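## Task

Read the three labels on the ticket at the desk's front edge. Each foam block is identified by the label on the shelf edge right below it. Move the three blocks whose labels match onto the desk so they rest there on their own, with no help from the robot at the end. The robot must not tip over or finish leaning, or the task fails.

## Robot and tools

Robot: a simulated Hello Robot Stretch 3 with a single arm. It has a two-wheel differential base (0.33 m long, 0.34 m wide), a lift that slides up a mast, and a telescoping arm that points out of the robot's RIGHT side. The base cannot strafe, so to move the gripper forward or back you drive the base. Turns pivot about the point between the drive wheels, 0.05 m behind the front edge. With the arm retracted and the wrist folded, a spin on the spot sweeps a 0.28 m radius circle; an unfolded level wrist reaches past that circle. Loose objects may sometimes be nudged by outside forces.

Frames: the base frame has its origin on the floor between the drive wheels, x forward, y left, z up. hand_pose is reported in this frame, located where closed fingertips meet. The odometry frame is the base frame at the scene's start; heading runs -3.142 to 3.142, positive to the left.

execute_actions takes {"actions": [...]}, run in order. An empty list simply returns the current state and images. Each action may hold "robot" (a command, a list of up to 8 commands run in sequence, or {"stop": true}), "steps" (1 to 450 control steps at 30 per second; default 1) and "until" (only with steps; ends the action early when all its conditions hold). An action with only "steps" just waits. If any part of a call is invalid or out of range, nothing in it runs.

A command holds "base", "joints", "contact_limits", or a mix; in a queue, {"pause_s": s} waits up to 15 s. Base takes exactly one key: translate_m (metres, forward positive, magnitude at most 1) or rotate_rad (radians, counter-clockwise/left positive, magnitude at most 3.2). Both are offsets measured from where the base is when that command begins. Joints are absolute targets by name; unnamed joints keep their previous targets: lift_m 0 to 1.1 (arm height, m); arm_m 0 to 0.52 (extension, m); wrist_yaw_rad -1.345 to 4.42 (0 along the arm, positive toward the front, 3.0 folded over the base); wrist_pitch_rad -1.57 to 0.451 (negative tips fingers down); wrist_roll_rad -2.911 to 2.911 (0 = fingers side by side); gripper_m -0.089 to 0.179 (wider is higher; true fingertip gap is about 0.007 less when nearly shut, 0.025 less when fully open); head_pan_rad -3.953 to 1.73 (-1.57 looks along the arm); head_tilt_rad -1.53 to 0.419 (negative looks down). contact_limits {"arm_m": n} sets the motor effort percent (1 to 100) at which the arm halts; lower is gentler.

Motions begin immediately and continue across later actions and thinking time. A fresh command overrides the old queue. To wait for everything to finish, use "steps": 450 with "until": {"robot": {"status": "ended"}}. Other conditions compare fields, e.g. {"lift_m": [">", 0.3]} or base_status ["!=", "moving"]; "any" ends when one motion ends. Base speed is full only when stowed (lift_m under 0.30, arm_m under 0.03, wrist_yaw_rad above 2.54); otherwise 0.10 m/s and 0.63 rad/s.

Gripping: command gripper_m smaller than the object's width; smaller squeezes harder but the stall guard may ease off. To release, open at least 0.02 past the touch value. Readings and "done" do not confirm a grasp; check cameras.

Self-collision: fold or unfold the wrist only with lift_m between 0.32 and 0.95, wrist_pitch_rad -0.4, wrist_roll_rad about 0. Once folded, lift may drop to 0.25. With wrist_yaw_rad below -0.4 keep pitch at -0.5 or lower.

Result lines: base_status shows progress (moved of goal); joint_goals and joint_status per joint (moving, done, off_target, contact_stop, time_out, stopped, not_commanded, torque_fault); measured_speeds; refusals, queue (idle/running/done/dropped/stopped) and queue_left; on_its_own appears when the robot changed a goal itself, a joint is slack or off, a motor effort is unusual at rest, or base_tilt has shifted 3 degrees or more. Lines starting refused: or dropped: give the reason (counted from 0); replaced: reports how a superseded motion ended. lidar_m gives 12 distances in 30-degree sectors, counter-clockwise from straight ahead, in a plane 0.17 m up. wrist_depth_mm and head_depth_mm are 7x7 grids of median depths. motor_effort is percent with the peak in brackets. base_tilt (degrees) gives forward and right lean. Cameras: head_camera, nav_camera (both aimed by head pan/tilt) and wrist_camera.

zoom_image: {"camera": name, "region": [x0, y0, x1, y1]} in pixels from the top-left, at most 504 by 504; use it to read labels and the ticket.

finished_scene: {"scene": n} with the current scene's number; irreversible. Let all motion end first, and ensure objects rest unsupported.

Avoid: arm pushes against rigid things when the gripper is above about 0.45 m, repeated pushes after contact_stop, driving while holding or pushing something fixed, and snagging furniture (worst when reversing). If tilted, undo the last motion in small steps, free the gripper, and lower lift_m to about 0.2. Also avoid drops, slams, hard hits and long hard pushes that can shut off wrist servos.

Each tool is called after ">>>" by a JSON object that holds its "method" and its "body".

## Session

>>> {"method": "execute_actions", "body": {"actions": [{"robot":{"joints":{"head_pan_rad":0.8,"head_tilt_rad":-0.4}},"steps":90,"until":{"robot":{"status":"ended"}}}]}}

>>> {"method": "execute_actions", "body": {"actions": [{"robot":{"joints":{"head_pan_rad":-1.1}},"steps":90,"until":{"robot":{"status":"ended"}}}]}}

>>> {"method": "execute_actions", "body": {"actions": [{"robot":{"joints":{"head_pan_rad":-3.1}},"steps":90,"until":{"robot":{"status":"ended"}}}]}}

Scene clock: 1.00 s.
robot.base_odometry: x=+0.000 y=+0.000 heading=+0.000 (m, m, rad; robot's odometry frame)
robot.turned_by_wheels: +0.000 (rad since the last result)
robot.turned_by_imu: +0.000 (rad since the last result)
robot.base_tilt: forward=-1.6 right=+1.4 (deg)
robot.lidar_m: 2.32 2.02 2.03 1.80 1.57 0.97 1.48 1.72 1.72 2.03 2.72 2.86
robot.head_depth_mm: 1690 1804 1964 2138 2199 1689 1356 / 1687 1832 1979 2150 2202 1681 1352 / 1704 1831 1975 2178 2167 1662 1346 / 1704 1828 1984 2185 2177 1649 1337 / 1695 1846 1985 2161 2183 1658 1338 / 1714 1859 1987 2182 2137 1636 1329 / 1726 1837 2025 2213 2131 1634 1327
robot.base_status: not_commanded
robot.joint_positions: lift_m=+0.567 arm_m=+0.002 wrist_yaw_rad=+3.101 wrist_pitch_rad=-0.611 wrist_roll_rad=+0.016 gripper_m=+0.037 head_pan_rad=+0.793 head_tilt_rad=-0.395
robot.joint_goals: lift_m=+0.567 arm_m=+0.002 wrist_yaw_rad=+3.101 wrist_pitch_rad=-0.611 wrist_roll_rad=+0.016 gripper_m=+0.037 head_pan_rad=+0.800 head_tilt_rad=-0.400
robot.joint_status: lift_m=not_commanded arm_m=not_commanded wrist_yaw_rad=not_commanded wrist_pitch_rad=not_commanded wrist_roll_rad=not_commanded gripper_m=not_commanded head_pan_rad=done head_tilt_rad=done
robot.measured_speeds: translate_m=+0.000 rotate_rad=+0.000 lift_m=+0.000 arm_m=+0.000 wrist_yaw_rad=+0.000 wrist_pitch_rad=+0.000 wrist_roll_rad=+0.000 head_pan_rad=+0.000 head_tilt_rad=+0.000
robot: refusals=0 queue=done queue_left=0
robot.motor_effort: left_wheel=-1(1) right_wheel=+0(0) lift_m=+23(23) arm_m=+0(0) wrist_yaw_rad=+1(1) wrist_pitch_rad=+4(4) wrist_roll_rad=+0(0) gripper_m=+0(1) head_pan_rad=+4(47) head_tilt_rad=-2(27) (%)
robot.hand_pose: x=-0.0133 y=+0.0486 z=+0.5388 quat_wxyz=(+0.228, +0.684, +0.197, +0.664) (m; robot's base frame)
robot.wrist_depth_mm: - - - - - - - / - - - - - - - / - - - - - - - / 956 918 936 905 887 884 891 / 851 835 813 799 826 781 759 / 749 746 730 711 675 692 682 / 668 659 - - 640 625 622
pictures: head_camera (sideways: a quarter turn clockwise sets it upright), nav_camera (sideways: a quarter turn counterclockwise sets it upright), wrist_camera
Images, in order (width x height): head_camera 896x504, nav_camera 672x504, wrist_camera 644x364.

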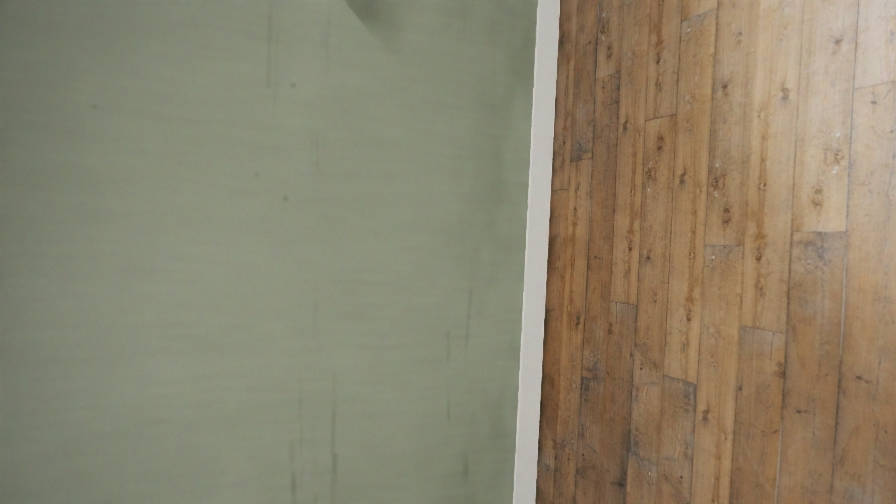

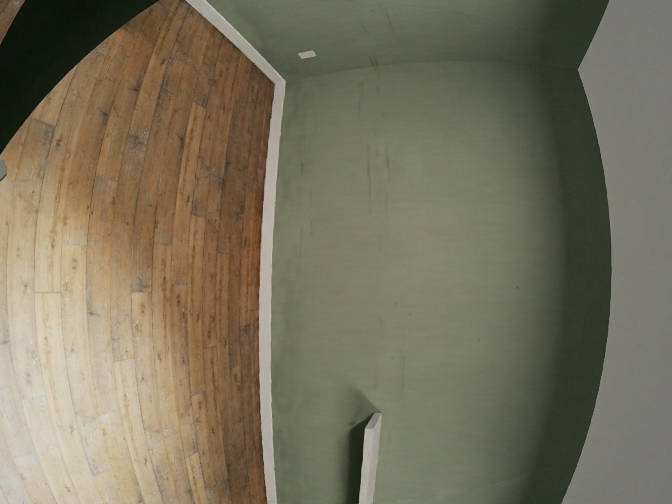

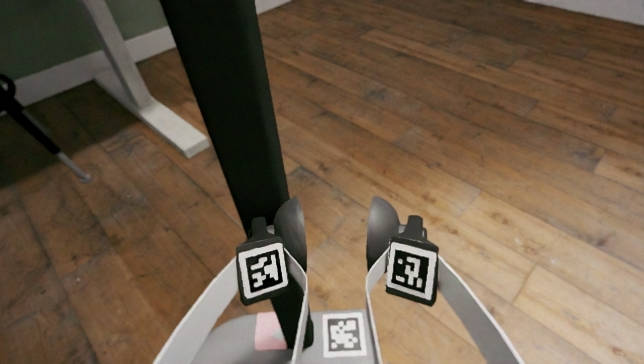

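Scene clock: 2.50 s.
robot.base_odometry: x=+0.000 y=+0.000 heading=+0.000 (m, m, rad; robot's odometry frame)
robot.turned_by_wheels: +0.000 (rad since the last result)
robot.turned_by_imu: +0.000 (rad since the last result)
robot.base_tilt: forward=-1.7 right=+1.3 (deg)
robot.lidar_m: 2.32 2.02 2.02 1.79 1.57 0.97 1.49 1.72 1.72 2.03 2.73 2.87
robot.head_depth_mm: 2637 2691 2768 2769 2233 1689 1360 / 2962 3196 3426 2829 2204 1677 1356 / 2893 3191 3446 3100 2190 1680 1344 / 2823 3019 3306 3109 2161 1666 1344 / 2647 2850 3068 3095 2163 1664 1343 / 2629 2798 3024 3030 2134 1647 1330 / 2561 2764 2953 2943 2142 1633 1326
robot.base_status: not_commanded
robot.joint_positions: lift_m=+0.567 arm_m=+0.002 wrist_yaw_rad=+3.101 wrist_pitch_rad=-0.611 wrist_roll_rad=+0.016 gripper_m=+0.037 head_pan_rad=-1.093 head_tilt_rad=-0.395
robot.joint_goals: lift_m=+0.567 arm_m=+0.002 wrist_yaw_rad=+3.101 wrist_pitch_rad=-0.611 wrist_roll_rad=+0.016 gripper_m=+0.037 head_pan_rad=-1.100 head_tilt_rad=-0.400
robot.joint_status: lift_m=not_commanded arm_m=not_commanded wrist_yaw_rad=not_commanded wrist_pitch_rad=not_commanded wrist_roll_rad=not_commanded gripper_m=not_commanded head_pan_rad=done head_tilt_rad=done
robot.measured_speeds: translate_m=+0.000 rotate_rad=+0.000 lift_m=+0.000 arm_m=+0.000 wrist_yaw_rad=+0.000 wrist_pitch_rad=+0.000 wrist_roll_rad=+0.000 head_pan_rad=+0.000 head_tilt_rad=+0.000
robot: refusals=0 queue=done queue_left=0
robot.motor_effort: left_wheel=-1(1) right_wheel=-1(0) lift_m=+23(22) arm_m=+0(0) wrist_yaw_rad=+0(0) wrist_pitch_rad=+4(4) wrist_roll_rad=+0(0) gripper_m=+1(0) head_pan_rad=-4(47) head_tilt_rad=-3(3) (%)
robot.hand_pose: x=-0.0133 y=+0.0486 z=+0.5388 quat_wxyz=(+0.228, +0.684, +0.197, +0.664) (m; robot's base frame)
robot.wrist_depth_mm: - - - - - - - / - - - - - - - / - - - - - - - / 961 944 959 924 899 888 879 / 822 822 809 814 796 773 767 / 739 731 720 711 680 697 673 / 674 650 - - 637 627 620
pictures: head_camera (sideways: a quarter turn clockwise sets it upright), nav_camera (sideways: a quarter turn counterclockwise sets it upright), wrist_camera
Images, in order (width x height): head_camera 896x504, nav_camera 672x504, wrist_camera 644x364.

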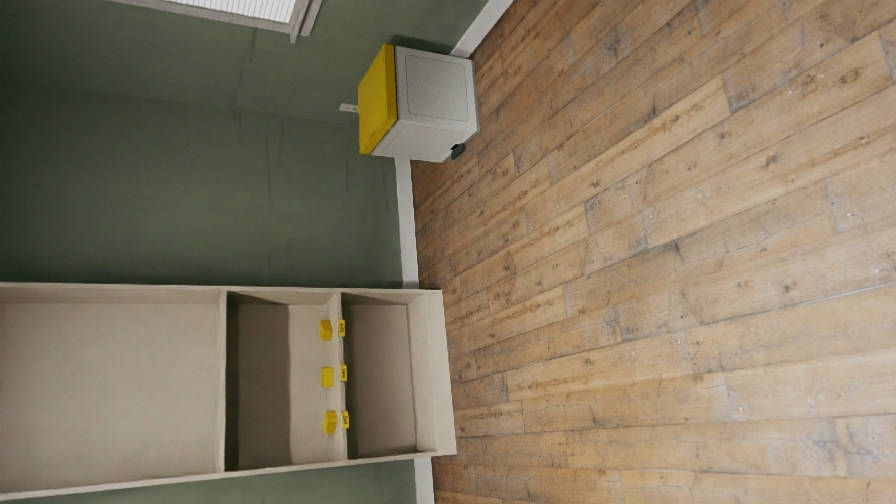

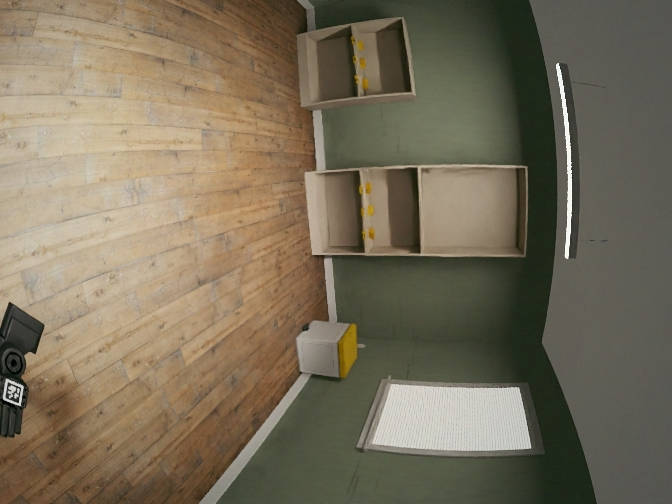

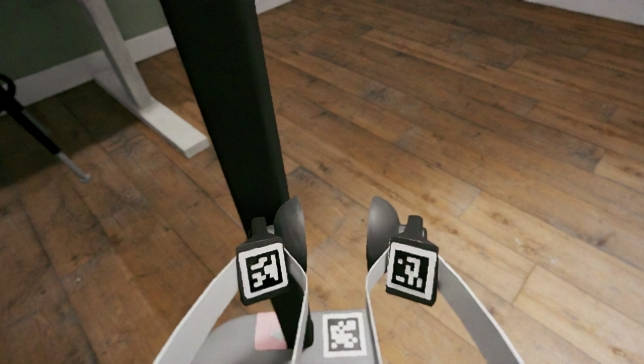

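Scene clock: 4.03 s.
robot.base_odometry: x=+0.000 y=+0.000 heading=+0.000 (m, m, rad; robot's odometry frame)
robot.turned_by_wheels: +0.000 (rad since the last result)
robot.turned_by_imu: +0.000 (rad since the last result)
robot.base_tilt: forward=-1.7 right=+1.3 (deg)
robot.lidar_m: 2.32 2.03 2.03 1.79 1.57 0.96 1.49 1.72 1.72 2.03 2.73 2.87
robot.head_depth_mm: 1508 1589 1602 1028 1874 1696 1321 / 1662 1750 1638 1902 2044 1679 1359 / 1823 1934 1587 1650 1932 1666 1357 / 1935 2076 2158 2478 2182 1668 1343 / 1781 1924 2058 2250 2167 1649 1346 / 1659 1787 1906 2057 2103 1640 1331 / 1534 1653 1765 1895 1973 1634 1316
robot.base_status: not_commanded
robot.joint_positions: lift_m=+0.567 arm_m=+0.002 wrist_yaw_rad=+3.101 wrist_pitch_rad=-0.611 wrist_roll_rad=+0.016 gripper_m=+0.037 head_pan_rad=-3.093 head_tilt_rad=-0.395
robot.joint_goals: lift_m=+0.567 arm_m=+0.002 wrist_yaw_rad=+3.101 wrist_pitch_rad=-0.611 wrist_roll_rad=+0.016 gripper_m=+0.037 head_pan_rad=-3.100 head_tilt_rad=-0.400
robot.joint_status: lift_m=not_commanded arm_m=not_commanded wrist_yaw_rad=not_commanded wrist_pitch_rad=not_commanded wrist_roll_rad=not_commanded gripper_m=not_commanded head_pan_rad=done head_tilt_rad=done
robot.measured_speeds: translate_m=+0.000 rotate_rad=+0.000 lift_m=+0.000 arm_m=+0.000 wrist_yaw_rad=+0.000 wrist_pitch_rad=+0.000 wrist_roll_rad=+0.000 head_pan_rad=+0.000 head_tilt_rad=+0.000
robot: refusals=0 queue=done queue_left=0
robot.motor_effort: left_wheel=-1(1) right_wheel=-1(0) lift_m=+23(23) arm_m=+0(0) wrist_yaw_rad=+0(1) wrist_pitch_rad=+4(4) wrist_roll_rad=+0(0) gripper_m=+1(1) head_pan_rad=-3(45) head_tilt_rad=-2(2) (%)
robot.hand_pose: x=-0.0133 y=+0.0486 z=+0.5388 quat_wxyz=(+0.228, +0.684, +0.197, +0.664) (m; robot's base frame)
robot.wrist_depth_mm: - - - - - - - / - - - - - - - / - - - - - - - / 981 939 954 915 904 877 879 / 859 829 814 794 820 796 759 / 743 734 736 730 673 691 692 / 668 660 - - 623 617 619
pictures: head_camera (sideways: a quarter turn clockwise sets it upright), nav_camera (sideways: a quarter turn counterclockwise sets it upright), wrist_camera
Images, in order (width x height): head_camera 896x504, nav_camera 672x504, wrist_camera 644x364.

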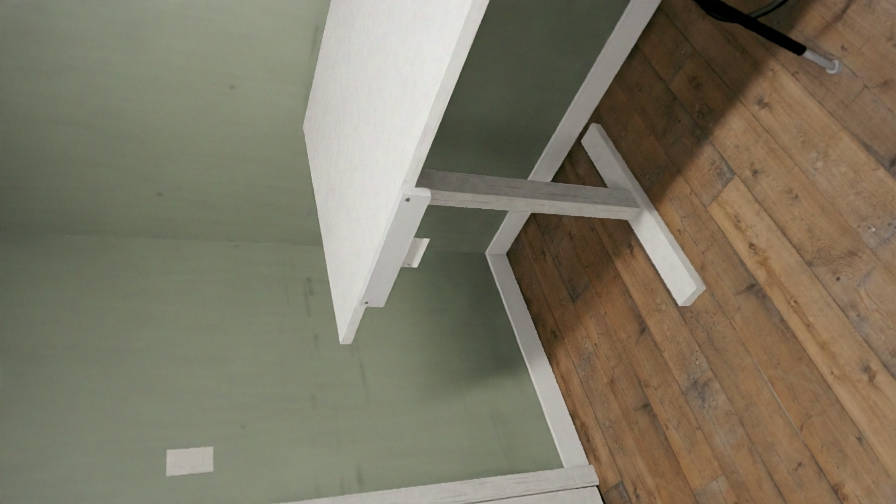

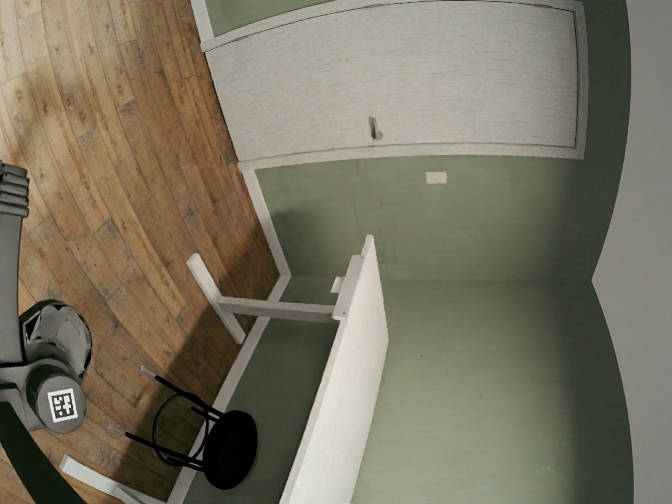

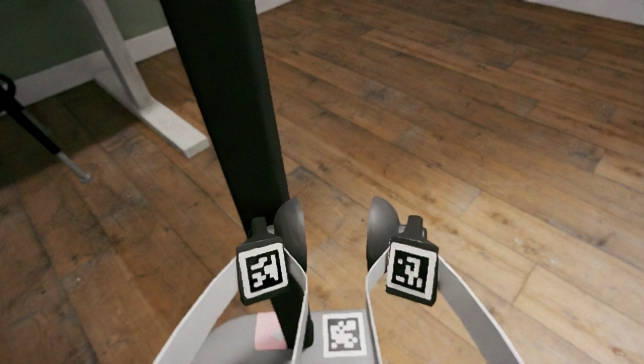

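>>> {"method": "execute_actions", "body": {"actions": [{"robot":[{"joints":{"lift_m":0.29,"wrist_pitch_rad":-0.4},"base":{"rotate_rad":-2.58}},{"base":{"translate_m":1}},{"base":{"rotate_rad":0.2},"joints":{"lift_m":0.62,"wrist_yaw_rad":0,"wrist_pitch_rad":0.1,"head_pan_rad":-1.57,"head_tilt_rad":-0.6}},{"joints":{"arm_m":0.15}}],"steps":450,"until":{"robot":{"status":"ended"}}},{"steps":450,"until":{"robot":{"status":"ended"}}}]}}

Scene clock: 22.93 s.
robot.base_odometry: x=-0.846 y=-0.533 heading=-2.380 (m, m, rad; robot's odometry frame)
robot.turned_by_wheels: -2.380 (rad since the last result)
robot.turned_by_imu: -2.357 (rad since the last result)
robot.base_tilt: forward=-1.6 right=+1.3 (deg)
robot.lidar_m: 0.74 0.77 1.09 2.53 3.23 3.11 2.99 1.18 0.97 0.91 1.07 0.77
robot.head_depth_mm: 1138 1232 850 658 1749 1432 1211 / 1139 1230 839 654 1747 1427 1237 / 1147 1230 834 648 1748 1462 - / 1146 1237 827 644 1676 - 1153 / 1143 1230 818 1659 1725 1397 1193 / 1146 1278 1372 1657 1720 1407 1186 / 1155 1283 1438 1666 1694 1402 1183
robot.base_status: done (rotate_rad +0.1998 of +0.2000)
robot.joint_positions: lift_m=+0.619 arm_m=+0.150 wrist_yaw_rad=+0.003 wrist_pitch_rad=+0.076 wrist_roll_rad=+0.016 gripper_m=+0.037 head_pan_rad=-1.577 head_tilt_rad=-0.593
robot.joint_goals: lift_m=+0.620 arm_m=+0.150 wrist_yaw_rad=+0.000 wrist_pitch_rad=+0.100 wrist_roll_rad=+0.016 gripper_m=+0.037 head_pan_rad=-1.570 head_tilt_rad=-0.600
robot.joint_status: lift_m=done arm_m=done wrist_yaw_rad=done wrist_pitch_rad=done wrist_roll_rad=not_commanded gripper_m=not_commanded head_pan_rad=done head_tilt_rad=done
robot.measured_speeds: translate_m=+0.000 rotate_rad=+0.000 lift_m=+0.000 arm_m=+0.000 wrist_yaw_rad=+0.000 wrist_pitch_rad=+0.000 wrist_roll_rad=+0.000 head_pan_rad=+0.000 head_tilt_rad=+0.000
robot: refusals=0 queue=done queue_left=0
robot.motor_effort: left_wheel=-4(10) right_wheel=+2(6) lift_m=+33(36) arm_m=+3(1) wrist_yaw_rad=-1(2) wrist_pitch_rad=+7(6) wrist_roll_rad=+0(0) gripper_m=+0(0) head_pan_rad=+4(47) head_tilt_rad=-3(21) (%)
robot.hand_pose: x=-0.0208 y=-0.5519 z=+0.7536 quat_wxyz=(+0.701, -0.026, -0.712, +0.028) (m; robot's base frame)
robot.wrist_depth_mm: 877 953 376 383 390 397 407 / 887 992 959 509 521 547 566 / 878 - - 961 962 970 942 / 911 - - - 985 982 939 / 899 - - - - - - / 885 - - - - - - / 868 - - - - - -
pictures: head_camera (sideways: a quarter turn clockwise sets it upright), nav_camera (sideways: a quarter turn counterclockwise sets it upright), wrist_camera
Images, in order (width x height): head_camera 896x504, nav_camera 672x504, wrist_camera 644x364.

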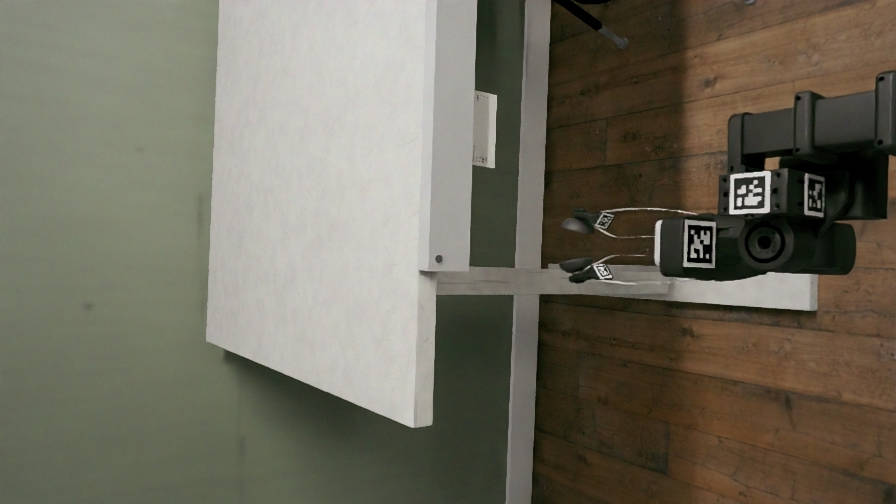

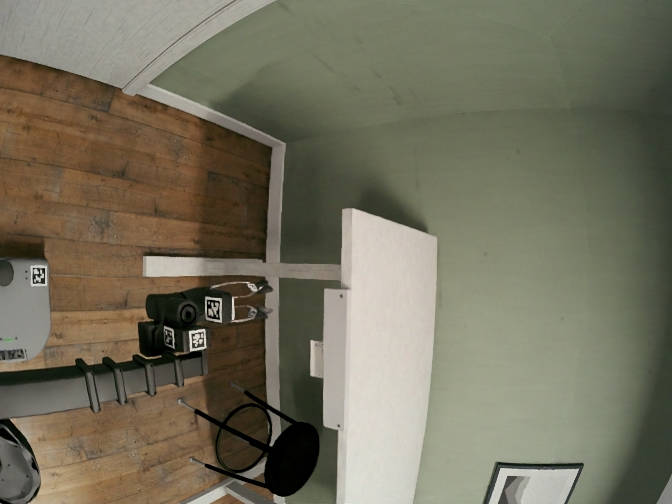

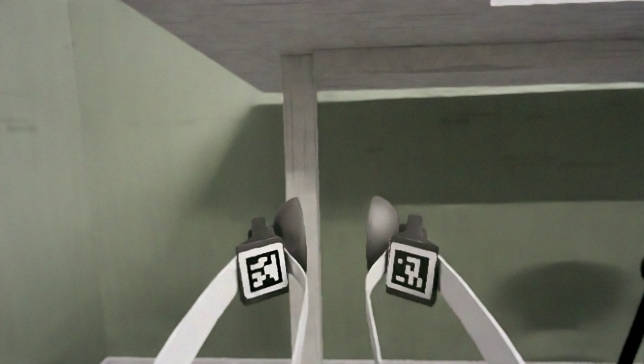

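>>> {"method": "execute_actions", "body": {"actions": [{"robot":{"joints":{"lift_m":0.67,"wrist_pitch_rad":0.2,"arm_m":0.21},"base":{"translate_m":-0.08}},"steps":450,"until":{"robot":{"status":"ended"}}}]}}

Scene clock: 27.33 s.
robot.base_odometry: x=-0.788 y=-0.477 heading=-2.380 (m, m, rad; robot's odometry frame)
robot.turned_by_wheels: +0.000 (rad since the last result)
robot.turned_by_imu: +0.001 (rad since the last result)
robot.base_tilt: forward=-1.7 right=+1.2 (deg)
robot.lidar_m: 0.82 0.86 1.21 2.55 3.21 3.02 2.92 1.12 0.93 0.92 1.18 0.85
robot.head_depth_mm: 1139 1227 852 691 1702 1404 1212 / 1141 1231 840 654 1739 1467 - / 1143 1234 835 647 1746 - 1207 / 1140 1233 825 644 1789 1352 1202 / 1143 1225 815 646 1620 1375 1198 / 1152 1260 810 1662 1708 1403 1195 / 1146 1283 1397 1667 1697 1395 1180
robot.base_status: done (translate_m -0.0800 of -0.0800)
robot.joint_positions: lift_m=+0.669 arm_m=+0.210 wrist_yaw_rad=+0.003 wrist_pitch_rad=+0.176 wrist_roll_rad=+0.016 gripper_m=+0.037 head_pan_rad=-1.577 head_tilt_rad=-0.593
robot.joint_goals: lift_m=+0.670 arm_m=+0.210 wrist_yaw_rad=+0.000 wrist_pitch_rad=+0.200 wrist_roll_rad=+0.016 gripper_m=+0.037 head_pan_rad=-1.570 head_tilt_rad=-0.600
robot.joint_status: lift_m=done arm_m=done wrist_yaw_rad=done wrist_pitch_rad=done wrist_roll_rad=not_commanded gripper_m=not_commanded head_pan_rad=done head_tilt_rad=done
robot.measured_speeds: translate_m=+0.000 rotate_rad=+0.000 lift_m=+0.000 arm_m=+0.000 wrist_yaw_rad=+0.000 wrist_pitch_rad=+0.000 wrist_roll_rad=+0.000 head_pan_rad=+0.000 head_tilt_rad=+0.000
robot: refusals=0 queue=done queue_left=0
robot.motor_effort: left_wheel=-4(8) right_wheel=+3(3) lift_m=+34(34) arm_m=+3(6) wrist_yaw_rad=-1(1) wrist_pitch_rad=+8(9) wrist_roll_rad=+0(0) gripper_m=+1(2) head_pan_rad=+5(4) head_tilt_rad=-3(3) (%)
robot.hand_pose: x=-0.0207 y=-0.6111 z=+0.8293 quat_wxyz=(+0.699, -0.060, -0.710, +0.063) (m; robot's base frame)
robot.wrist_depth_mm: 118 117 116 115 114 113 112 / 235 235 242 125 123 122 259 / 998 959 452 440 124 123 435 / 965 961 551 932 913 946 909 / 948 959 949 932 934 905 902 / 963 978 952 939 935 912 915 / 971 965 495 944 943 920 922
pictures: head_camera (sideways: a quarter turn clockwise sets it upright), nav_camera (sideways: a quarter turn counterclockwise sets it upright), wrist_camera
Images, in order (width x height): head_camera 896x504, nav_camera 672x504, wrist_camera 644x364.

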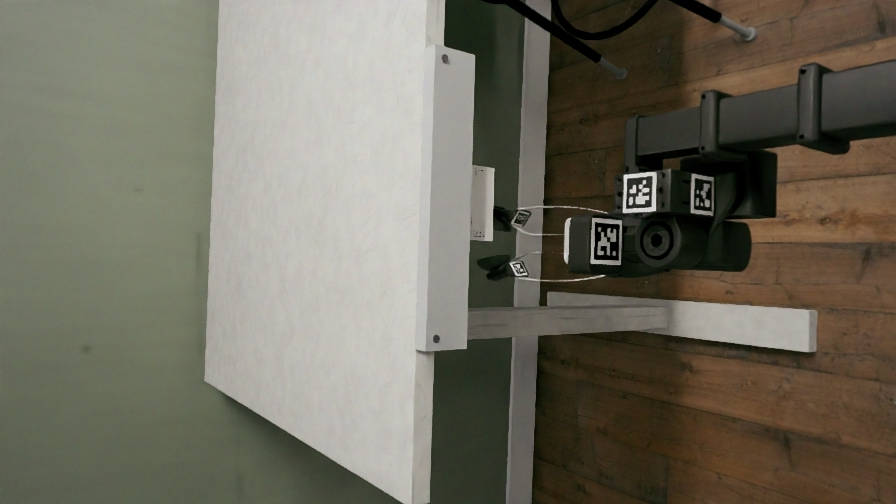

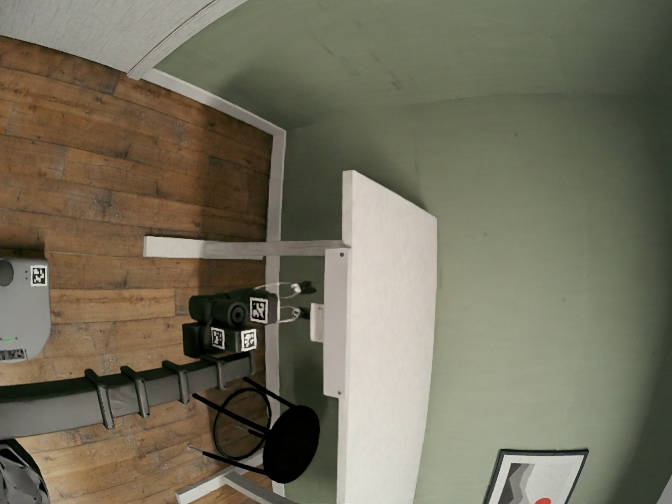

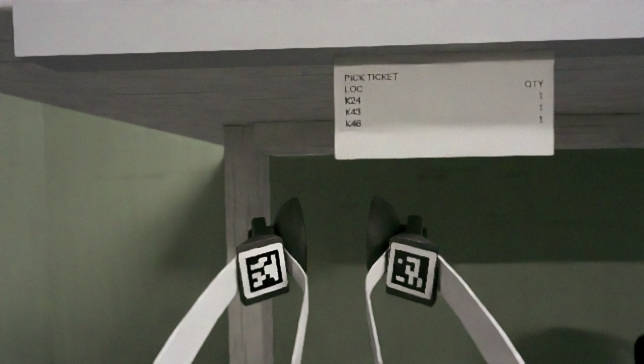

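>>> {"method": "zoom_image", "body": {"camera": "wrist_camera", "region": [330,60,430,140]}}

>>> {"method": "execute_actions", "body": {"actions": [{"robot":[{"joints":{"arm_m":0.05,"lift_m":0.6}},{"joints":{"arm_m":0,"wrist_yaw_rad":2.6,"wrist_pitch_rad":-0.2,"lift_m":0.29},"base":{"rotate_rad":1.85}},{"base":{"translate_m":1}},{"base":{"translate_m":1}},{"base":{"translate_m":0.35}},{"base":{"rotate_rad":1.32}},{"joints":{"wrist_yaw_rad":0,"wrist_pitch_rad":0,"lift_m":0.6,"head_tilt_rad":-0.7,"gripper_m":0.15}}],"steps":450,"until":{"robot":{"status":"ended"}}},{"steps":450,"until":{"robot":{"status":"ended"}}}]}}

Region (330, 60, 430, 140) of wrist_camera's 644x364 image, scaled by 5.040; it fills the top 403 rows of this view, and the rest is white.

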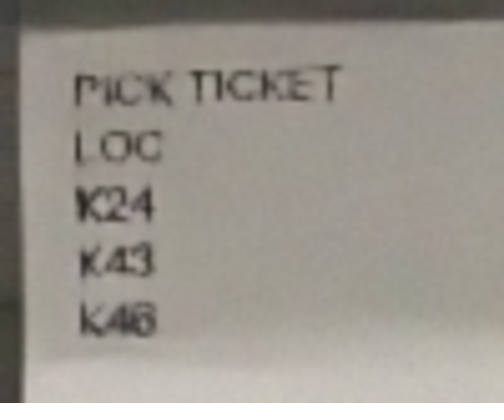

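Scene clock: 57.30 s.
robot.base_odometry: x=+1.239 y=-1.666 heading=+0.790 (m, m, rad; robot's odometry frame)
robot.turned_by_wheels: +3.170 (rad since the last result)
robot.turned_by_imu: +3.151 (rad since the last result)
robot.base_tilt: forward=-1.7 right=+1.3 (deg)
robot.lidar_m: 2.28 2.38 3.30 3.03 2.07 1.54 1.10 1.11 0.93 1.08 0.88 1.30
robot.head_depth_mm: 890 1013 1143 1144 1403 1353 1163 / 891 1011 1171 1144 1479 1344 1163 / 880 1011 1173 1169 1467 1327 1178 / 881 1019 1167 1156 1456 1332 - / 879 1010 1178 1116 1461 1307 1151 / 878 1017 1173 1186 1397 1326 1142 / 854 860 940 1371 1561 1325 1140
robot.base_status: done (rotate_rad +1.3198 of +1.3200)
robot.joint_positions: lift_m=+0.599 arm_m=+0.003 wrist_yaw_rad=+0.004 wrist_pitch_rad=-0.023 wrist_roll_rad=+0.016 gripper_m=+0.150 head_pan_rad=-1.577 head_tilt_rad=-0.691
robot.joint_goals: lift_m=+0.600 arm_m=+0.000 wrist_yaw_rad=+0.000 wrist_pitch_rad=+0.000 wrist_roll_rad=+0.016 gripper_m=+0.150 head_pan_rad=-1.570 head_tilt_rad=-0.700
robot.joint_status: lift_m=done arm_m=done wrist_yaw_rad=done wrist_pitch_rad=done wrist_roll_rad=not_commanded gripper_m=done head_pan_rad=done head_tilt_rad=done
robot.measured_speeds: translate_m=+0.000 rotate_rad=+0.000 lift_m=+0.000 arm_m=+0.000 wrist_yaw_rad=+0.000 wrist_pitch_rad=+0.000 wrist_roll_rad=+0.000 head_pan_rad=+0.000 head_tilt_rad=+0.000
robot: refusals=0 queue=done queue_left=0
robot.motor_effort: left_wheel=-4(10) right_wheel=+2(8) lift_m=+34(37) arm_m=-4(2) wrist_yaw_rad=-2(3) wrist_pitch_rad=+7(9) wrist_roll_rad=+0(0) gripper_m=+1(83) head_pan_rad=+4(4) head_tilt_rad=-4(16) (%)
robot.hand_pose: x=-0.0205 y=-0.4033 z=+0.7081 quat_wxyz=(+0.702, +0.010, -0.713, -0.007) (m; robot's base frame)
robot.wrist_depth_mm: 882 622 757 764 762 762 583 / 886 667 794 800 781 780 594 / 919 702 837 828 815 813 631 / 936 713 851 837 833 739 853 / - 989 664 692 671 607 883 / - - 902 943 917 905 925 / - - 930 937 932 846 971
pictures: head_camera (sideways: a quarter turn clockwise sets it upright), nav_camera (sideways: a quarter turn counterclockwise sets it upright), wrist_camera
Images, in order (width x height): head_camera 896x504, nav_camera 672x504, wrist_camera 644x364.

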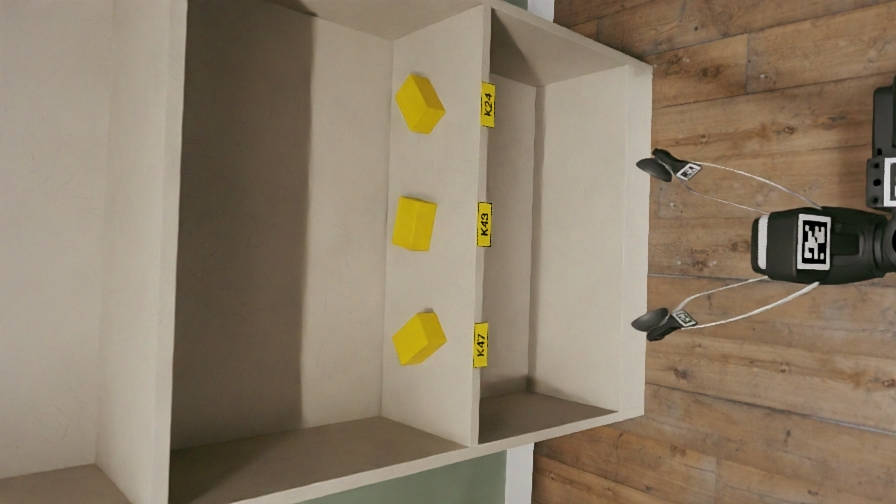

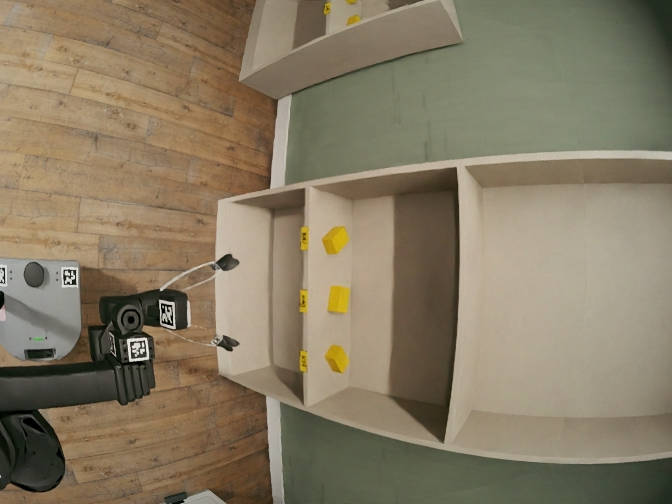

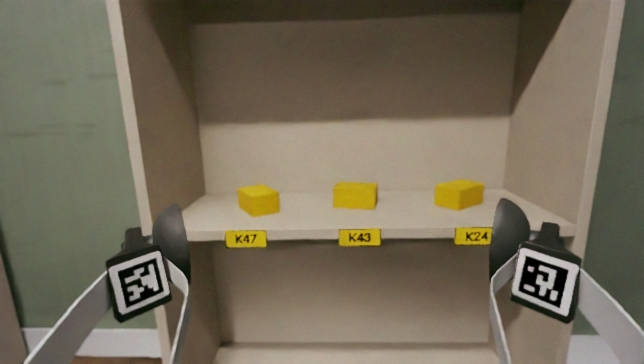

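>>> {"method": "execute_actions", "body": {"actions": [{"robot":[{"base":{"rotate_rad":-0.5},"joints":{"lift_m":0.5,"wrist_yaw_rad":0.35}},{"base":{"translate_m":0.346},"joints":{"arm_m":0.39}}],"steps":450,"until":{"robot":{"status":"ended"}}}]}}

Scene clock: 68.47 s.
robot.base_odometry: x=+1.571 y=-1.567 heading=+0.290 (m, m, rad; robot's odometry frame)
robot.turned_by_wheels: -0.500 (rad since the last result)
robot.turned_by_imu: -0.495 (rad since the last result)
robot.base_tilt: forward=-1.7 right=+1.2 (deg)
robot.lidar_m: 1.39 1.97 2.07 2.94 3.47 2.43 1.84 1.37 0.99 0.94 0.65 0.97
robot.head_depth_mm: 850 909 1070 1804 1602 1350 1164 / 924 1010 1150 1221 1486 1349 1174 / 892 1038 1221 1155 1511 1337 1158 / 857 798 1134 1123 1382 1316 1150 / 816 736 1054 1093 1414 1282 1144 / 774 722 998 1077 1333 1249 1146 / 740 669 936 1039 952 1266 1140
robot.base_status: done (translate_m +0.3460 of +0.3460)
robot.joint_positions: lift_m=+0.501 arm_m=+0.390 wrist_yaw_rad=+0.348 wrist_pitch_rad=-0.023 wrist_roll_rad=+0.016 gripper_m=+0.150 head_pan_rad=-1.577 head_tilt_rad=-0.691
robot.joint_goals: lift_m=+0.500 arm_m=+0.390 wrist_yaw_rad=+0.350 wrist_pitch_rad=+0.000 wrist_roll_rad=+0.016 gripper_m=+0.150 head_pan_rad=-1.570 head_tilt_rad=-0.700
robot.joint_status: lift_m=done arm_m=done wrist_yaw_rad=done wrist_pitch_rad=done wrist_roll_rad=not_commanded gripper_m=done head_pan_rad=done head_tilt_rad=done
robot.measured_speeds: translate_m=+0.000 rotate_rad=+0.000 lift_m=+0.000 arm_m=+0.000 wrist_yaw_rad=+0.000 wrist_pitch_rad=+0.000 wrist_roll_rad=+0.000 head_pan_rad=+0.000 head_tilt_rad=+0.000
robot: refusals=0 queue=done queue_left=0
robot.motor_effort: left_wheel=+2(7) right_wheel=-3(5) lift_m=+12(33) arm_m=+3(5) wrist_yaw_rad=+2(3) wrist_pitch_rad=+7(7) wrist_roll_rad=+0(0) gripper_m=+1(1) head_pan_rad=+4(4) head_tilt_rad=-4(5) (%)
robot.hand_pose: x=+0.0657 y=-0.7749 z=+0.6094 quat_wxyz=(+0.692, +0.131, -0.700, +0.113) (m; robot's base frame)
robot.wrist_depth_mm: 309 319 323 335 347 359 371 / 319 328 338 345 358 370 384 / 327 337 349 357 372 384 397 / 337 347 363 369 377 401 406 / 209 225 322 275 232 325 268 / 173 - 229 225 223 215 229 / - 180 178 176 175 173 168
pictures: head_camera (sideways: a quarter turn clockwise sets it upright), nav_camera (sideways: a quarter turn counterclockwise sets it upright), wrist_camera
Images, in order (width x height): head_camera 896x504, nav_camera 672x504, wrist_camera 644x364.

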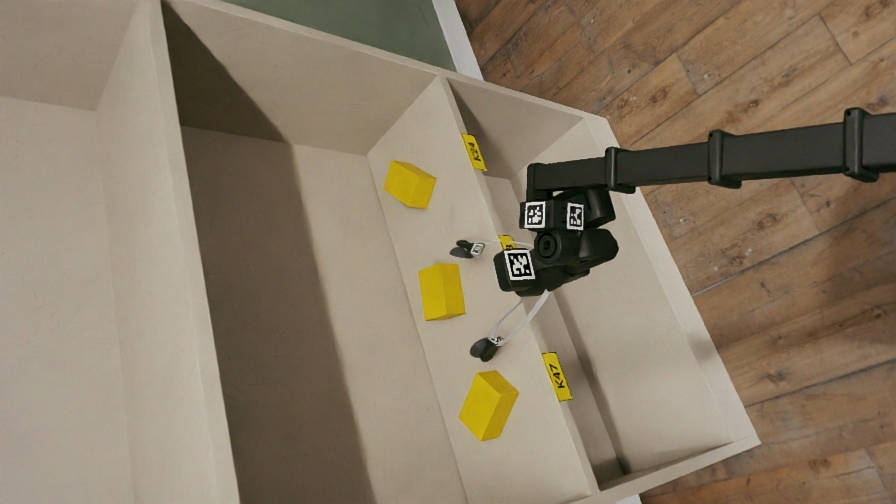

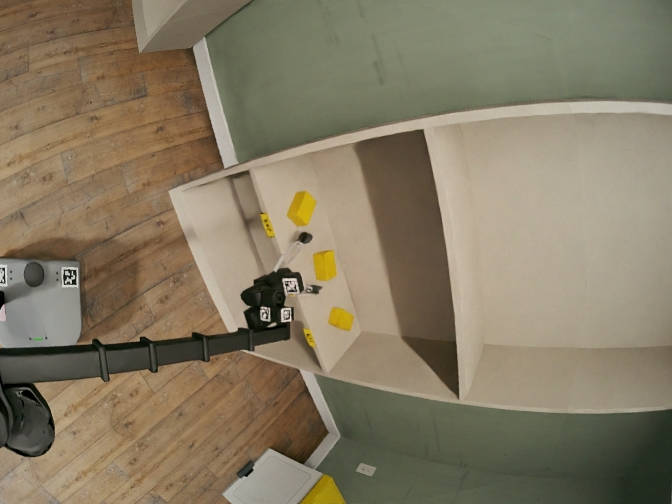

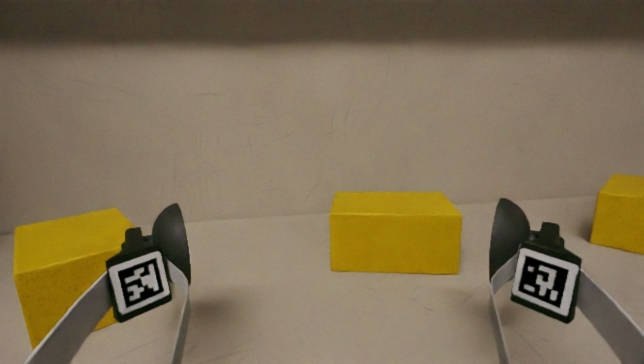

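>>> {"method": "execute_actions", "body": {"actions": [{"robot":[{"joints":{"lift_m":0.47,"arm_m":0.485,"wrist_yaw_rad":0.32}},{"joints":{"gripper_m":0.045}},{"joints":{"lift_m":0.53}}],"steps":450,"until":{"robot":{"status":"ended"}}}]}}

Scene clock: 80.17 s.
robot.base_odometry: x=+1.571 y=-1.567 heading=+0.290 (m, m, rad; robot's odometry frame)
robot.turned_by_wheels: +0.000 (rad since the last result)
robot.turned_by_imu: +0.001 (rad since the last result)
robot.base_tilt: forward=-1.7 right=+1.3 (deg)
robot.lidar_m: 1.39 1.97 2.07 2.94 3.49 2.43 1.84 1.37 0.99 0.94 0.65 0.97
robot.head_depth_mm: 850 907 1074 1823 1599 1352 1173 / 919 1011 1147 1212 1485 1342 1160 / 890 1034 1214 1161 1466 1324 1158 / 854 795 1129 1160 1424 1320 1153 / 815 736 1055 1079 1418 1283 1151 / 776 720 994 1075 1331 1254 1147 / 741 667 935 1038 945 1262 1138
robot.base_status: done (translate_m +0.3460 of +0.3460)
robot.joint_positions: lift_m=+0.529 arm_m=+0.485 wrist_yaw_rad=+0.322 wrist_pitch_rad=-0.023 wrist_roll_rad=+0.016 gripper_m=+0.046 head_pan_rad=-1.577 head_tilt_rad=-0.691
robot.joint_goals: lift_m=+0.530 arm_m=+0.485 wrist_yaw_rad=+0.320 wrist_pitch_rad=+0.000 wrist_roll_rad=+0.016 gripper_m=+0.045 head_pan_rad=-1.570 head_tilt_rad=-0.700
robot.joint_status: lift_m=done arm_m=done wrist_yaw_rad=done wrist_pitch_rad=done wrist_roll_rad=not_commanded gripper_m=done head_pan_rad=done head_tilt_rad=done
robot.measured_speeds: translate_m=+0.000 rotate_rad=+0.000 lift_m=+0.000 arm_m=+0.000 wrist_yaw_rad=+0.000 wrist_pitch_rad=+0.000 wrist_roll_rad=+0.000 head_pan_rad=+0.000 head_tilt_rad=+0.000
robot: refusals=0 queue=done queue_left=0
robot.motor_effort: left_wheel=+2(3) right_wheel=-3(2) lift_m=+34(36) arm_m=+3(5) wrist_yaw_rad=+0(2) wrist_pitch_rad=+7(7) wrist_roll_rad=+0(0) gripper_m=-17(92) head_pan_rad=+4(4) head_tilt_rad=-4(4) (%)
robot.hand_pose: x=+0.0595 y=-0.8721 z=+0.6382 quat_wxyz=(+0.694, +0.122, -0.702, +0.104) (m; robot's base frame)
robot.wrist_depth_mm: 235 241 249 260 271 283 294 / 242 248 258 269 280 290 304 / 249 256 267 278 290 301 313 / 257 266 275 281 294 314 327 / 266 274 140 137 134 324 338 / 273 277 145 141 138 285 266 / 225 223 219 218 213 212 202
pictures: head_camera (sideways: a quarter turn clockwise sets it upright), nav_camera (sideways: a quarter turn counterclockwise sets it upright), wrist_camera
Images, in order (width x height): head_camera 896x504, nav_camera 672x504, wrist_camera 644x364.

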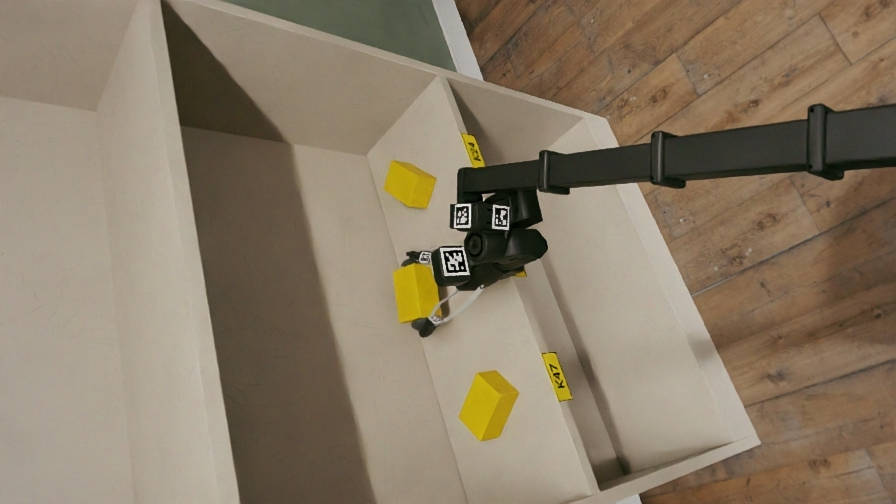

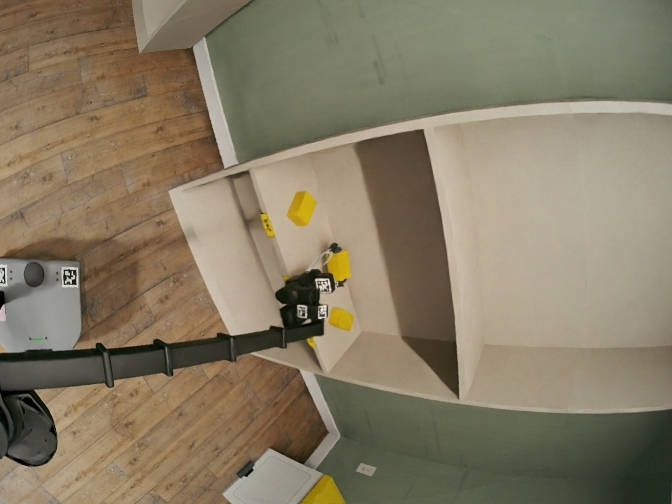

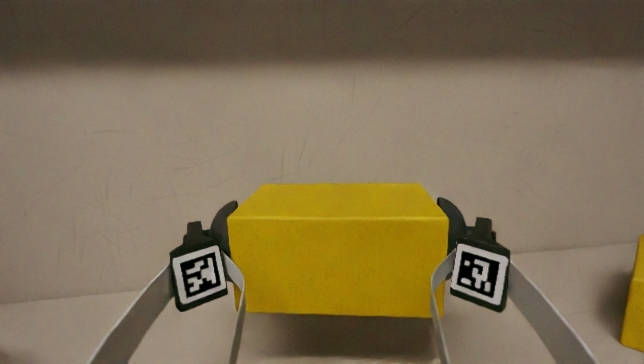

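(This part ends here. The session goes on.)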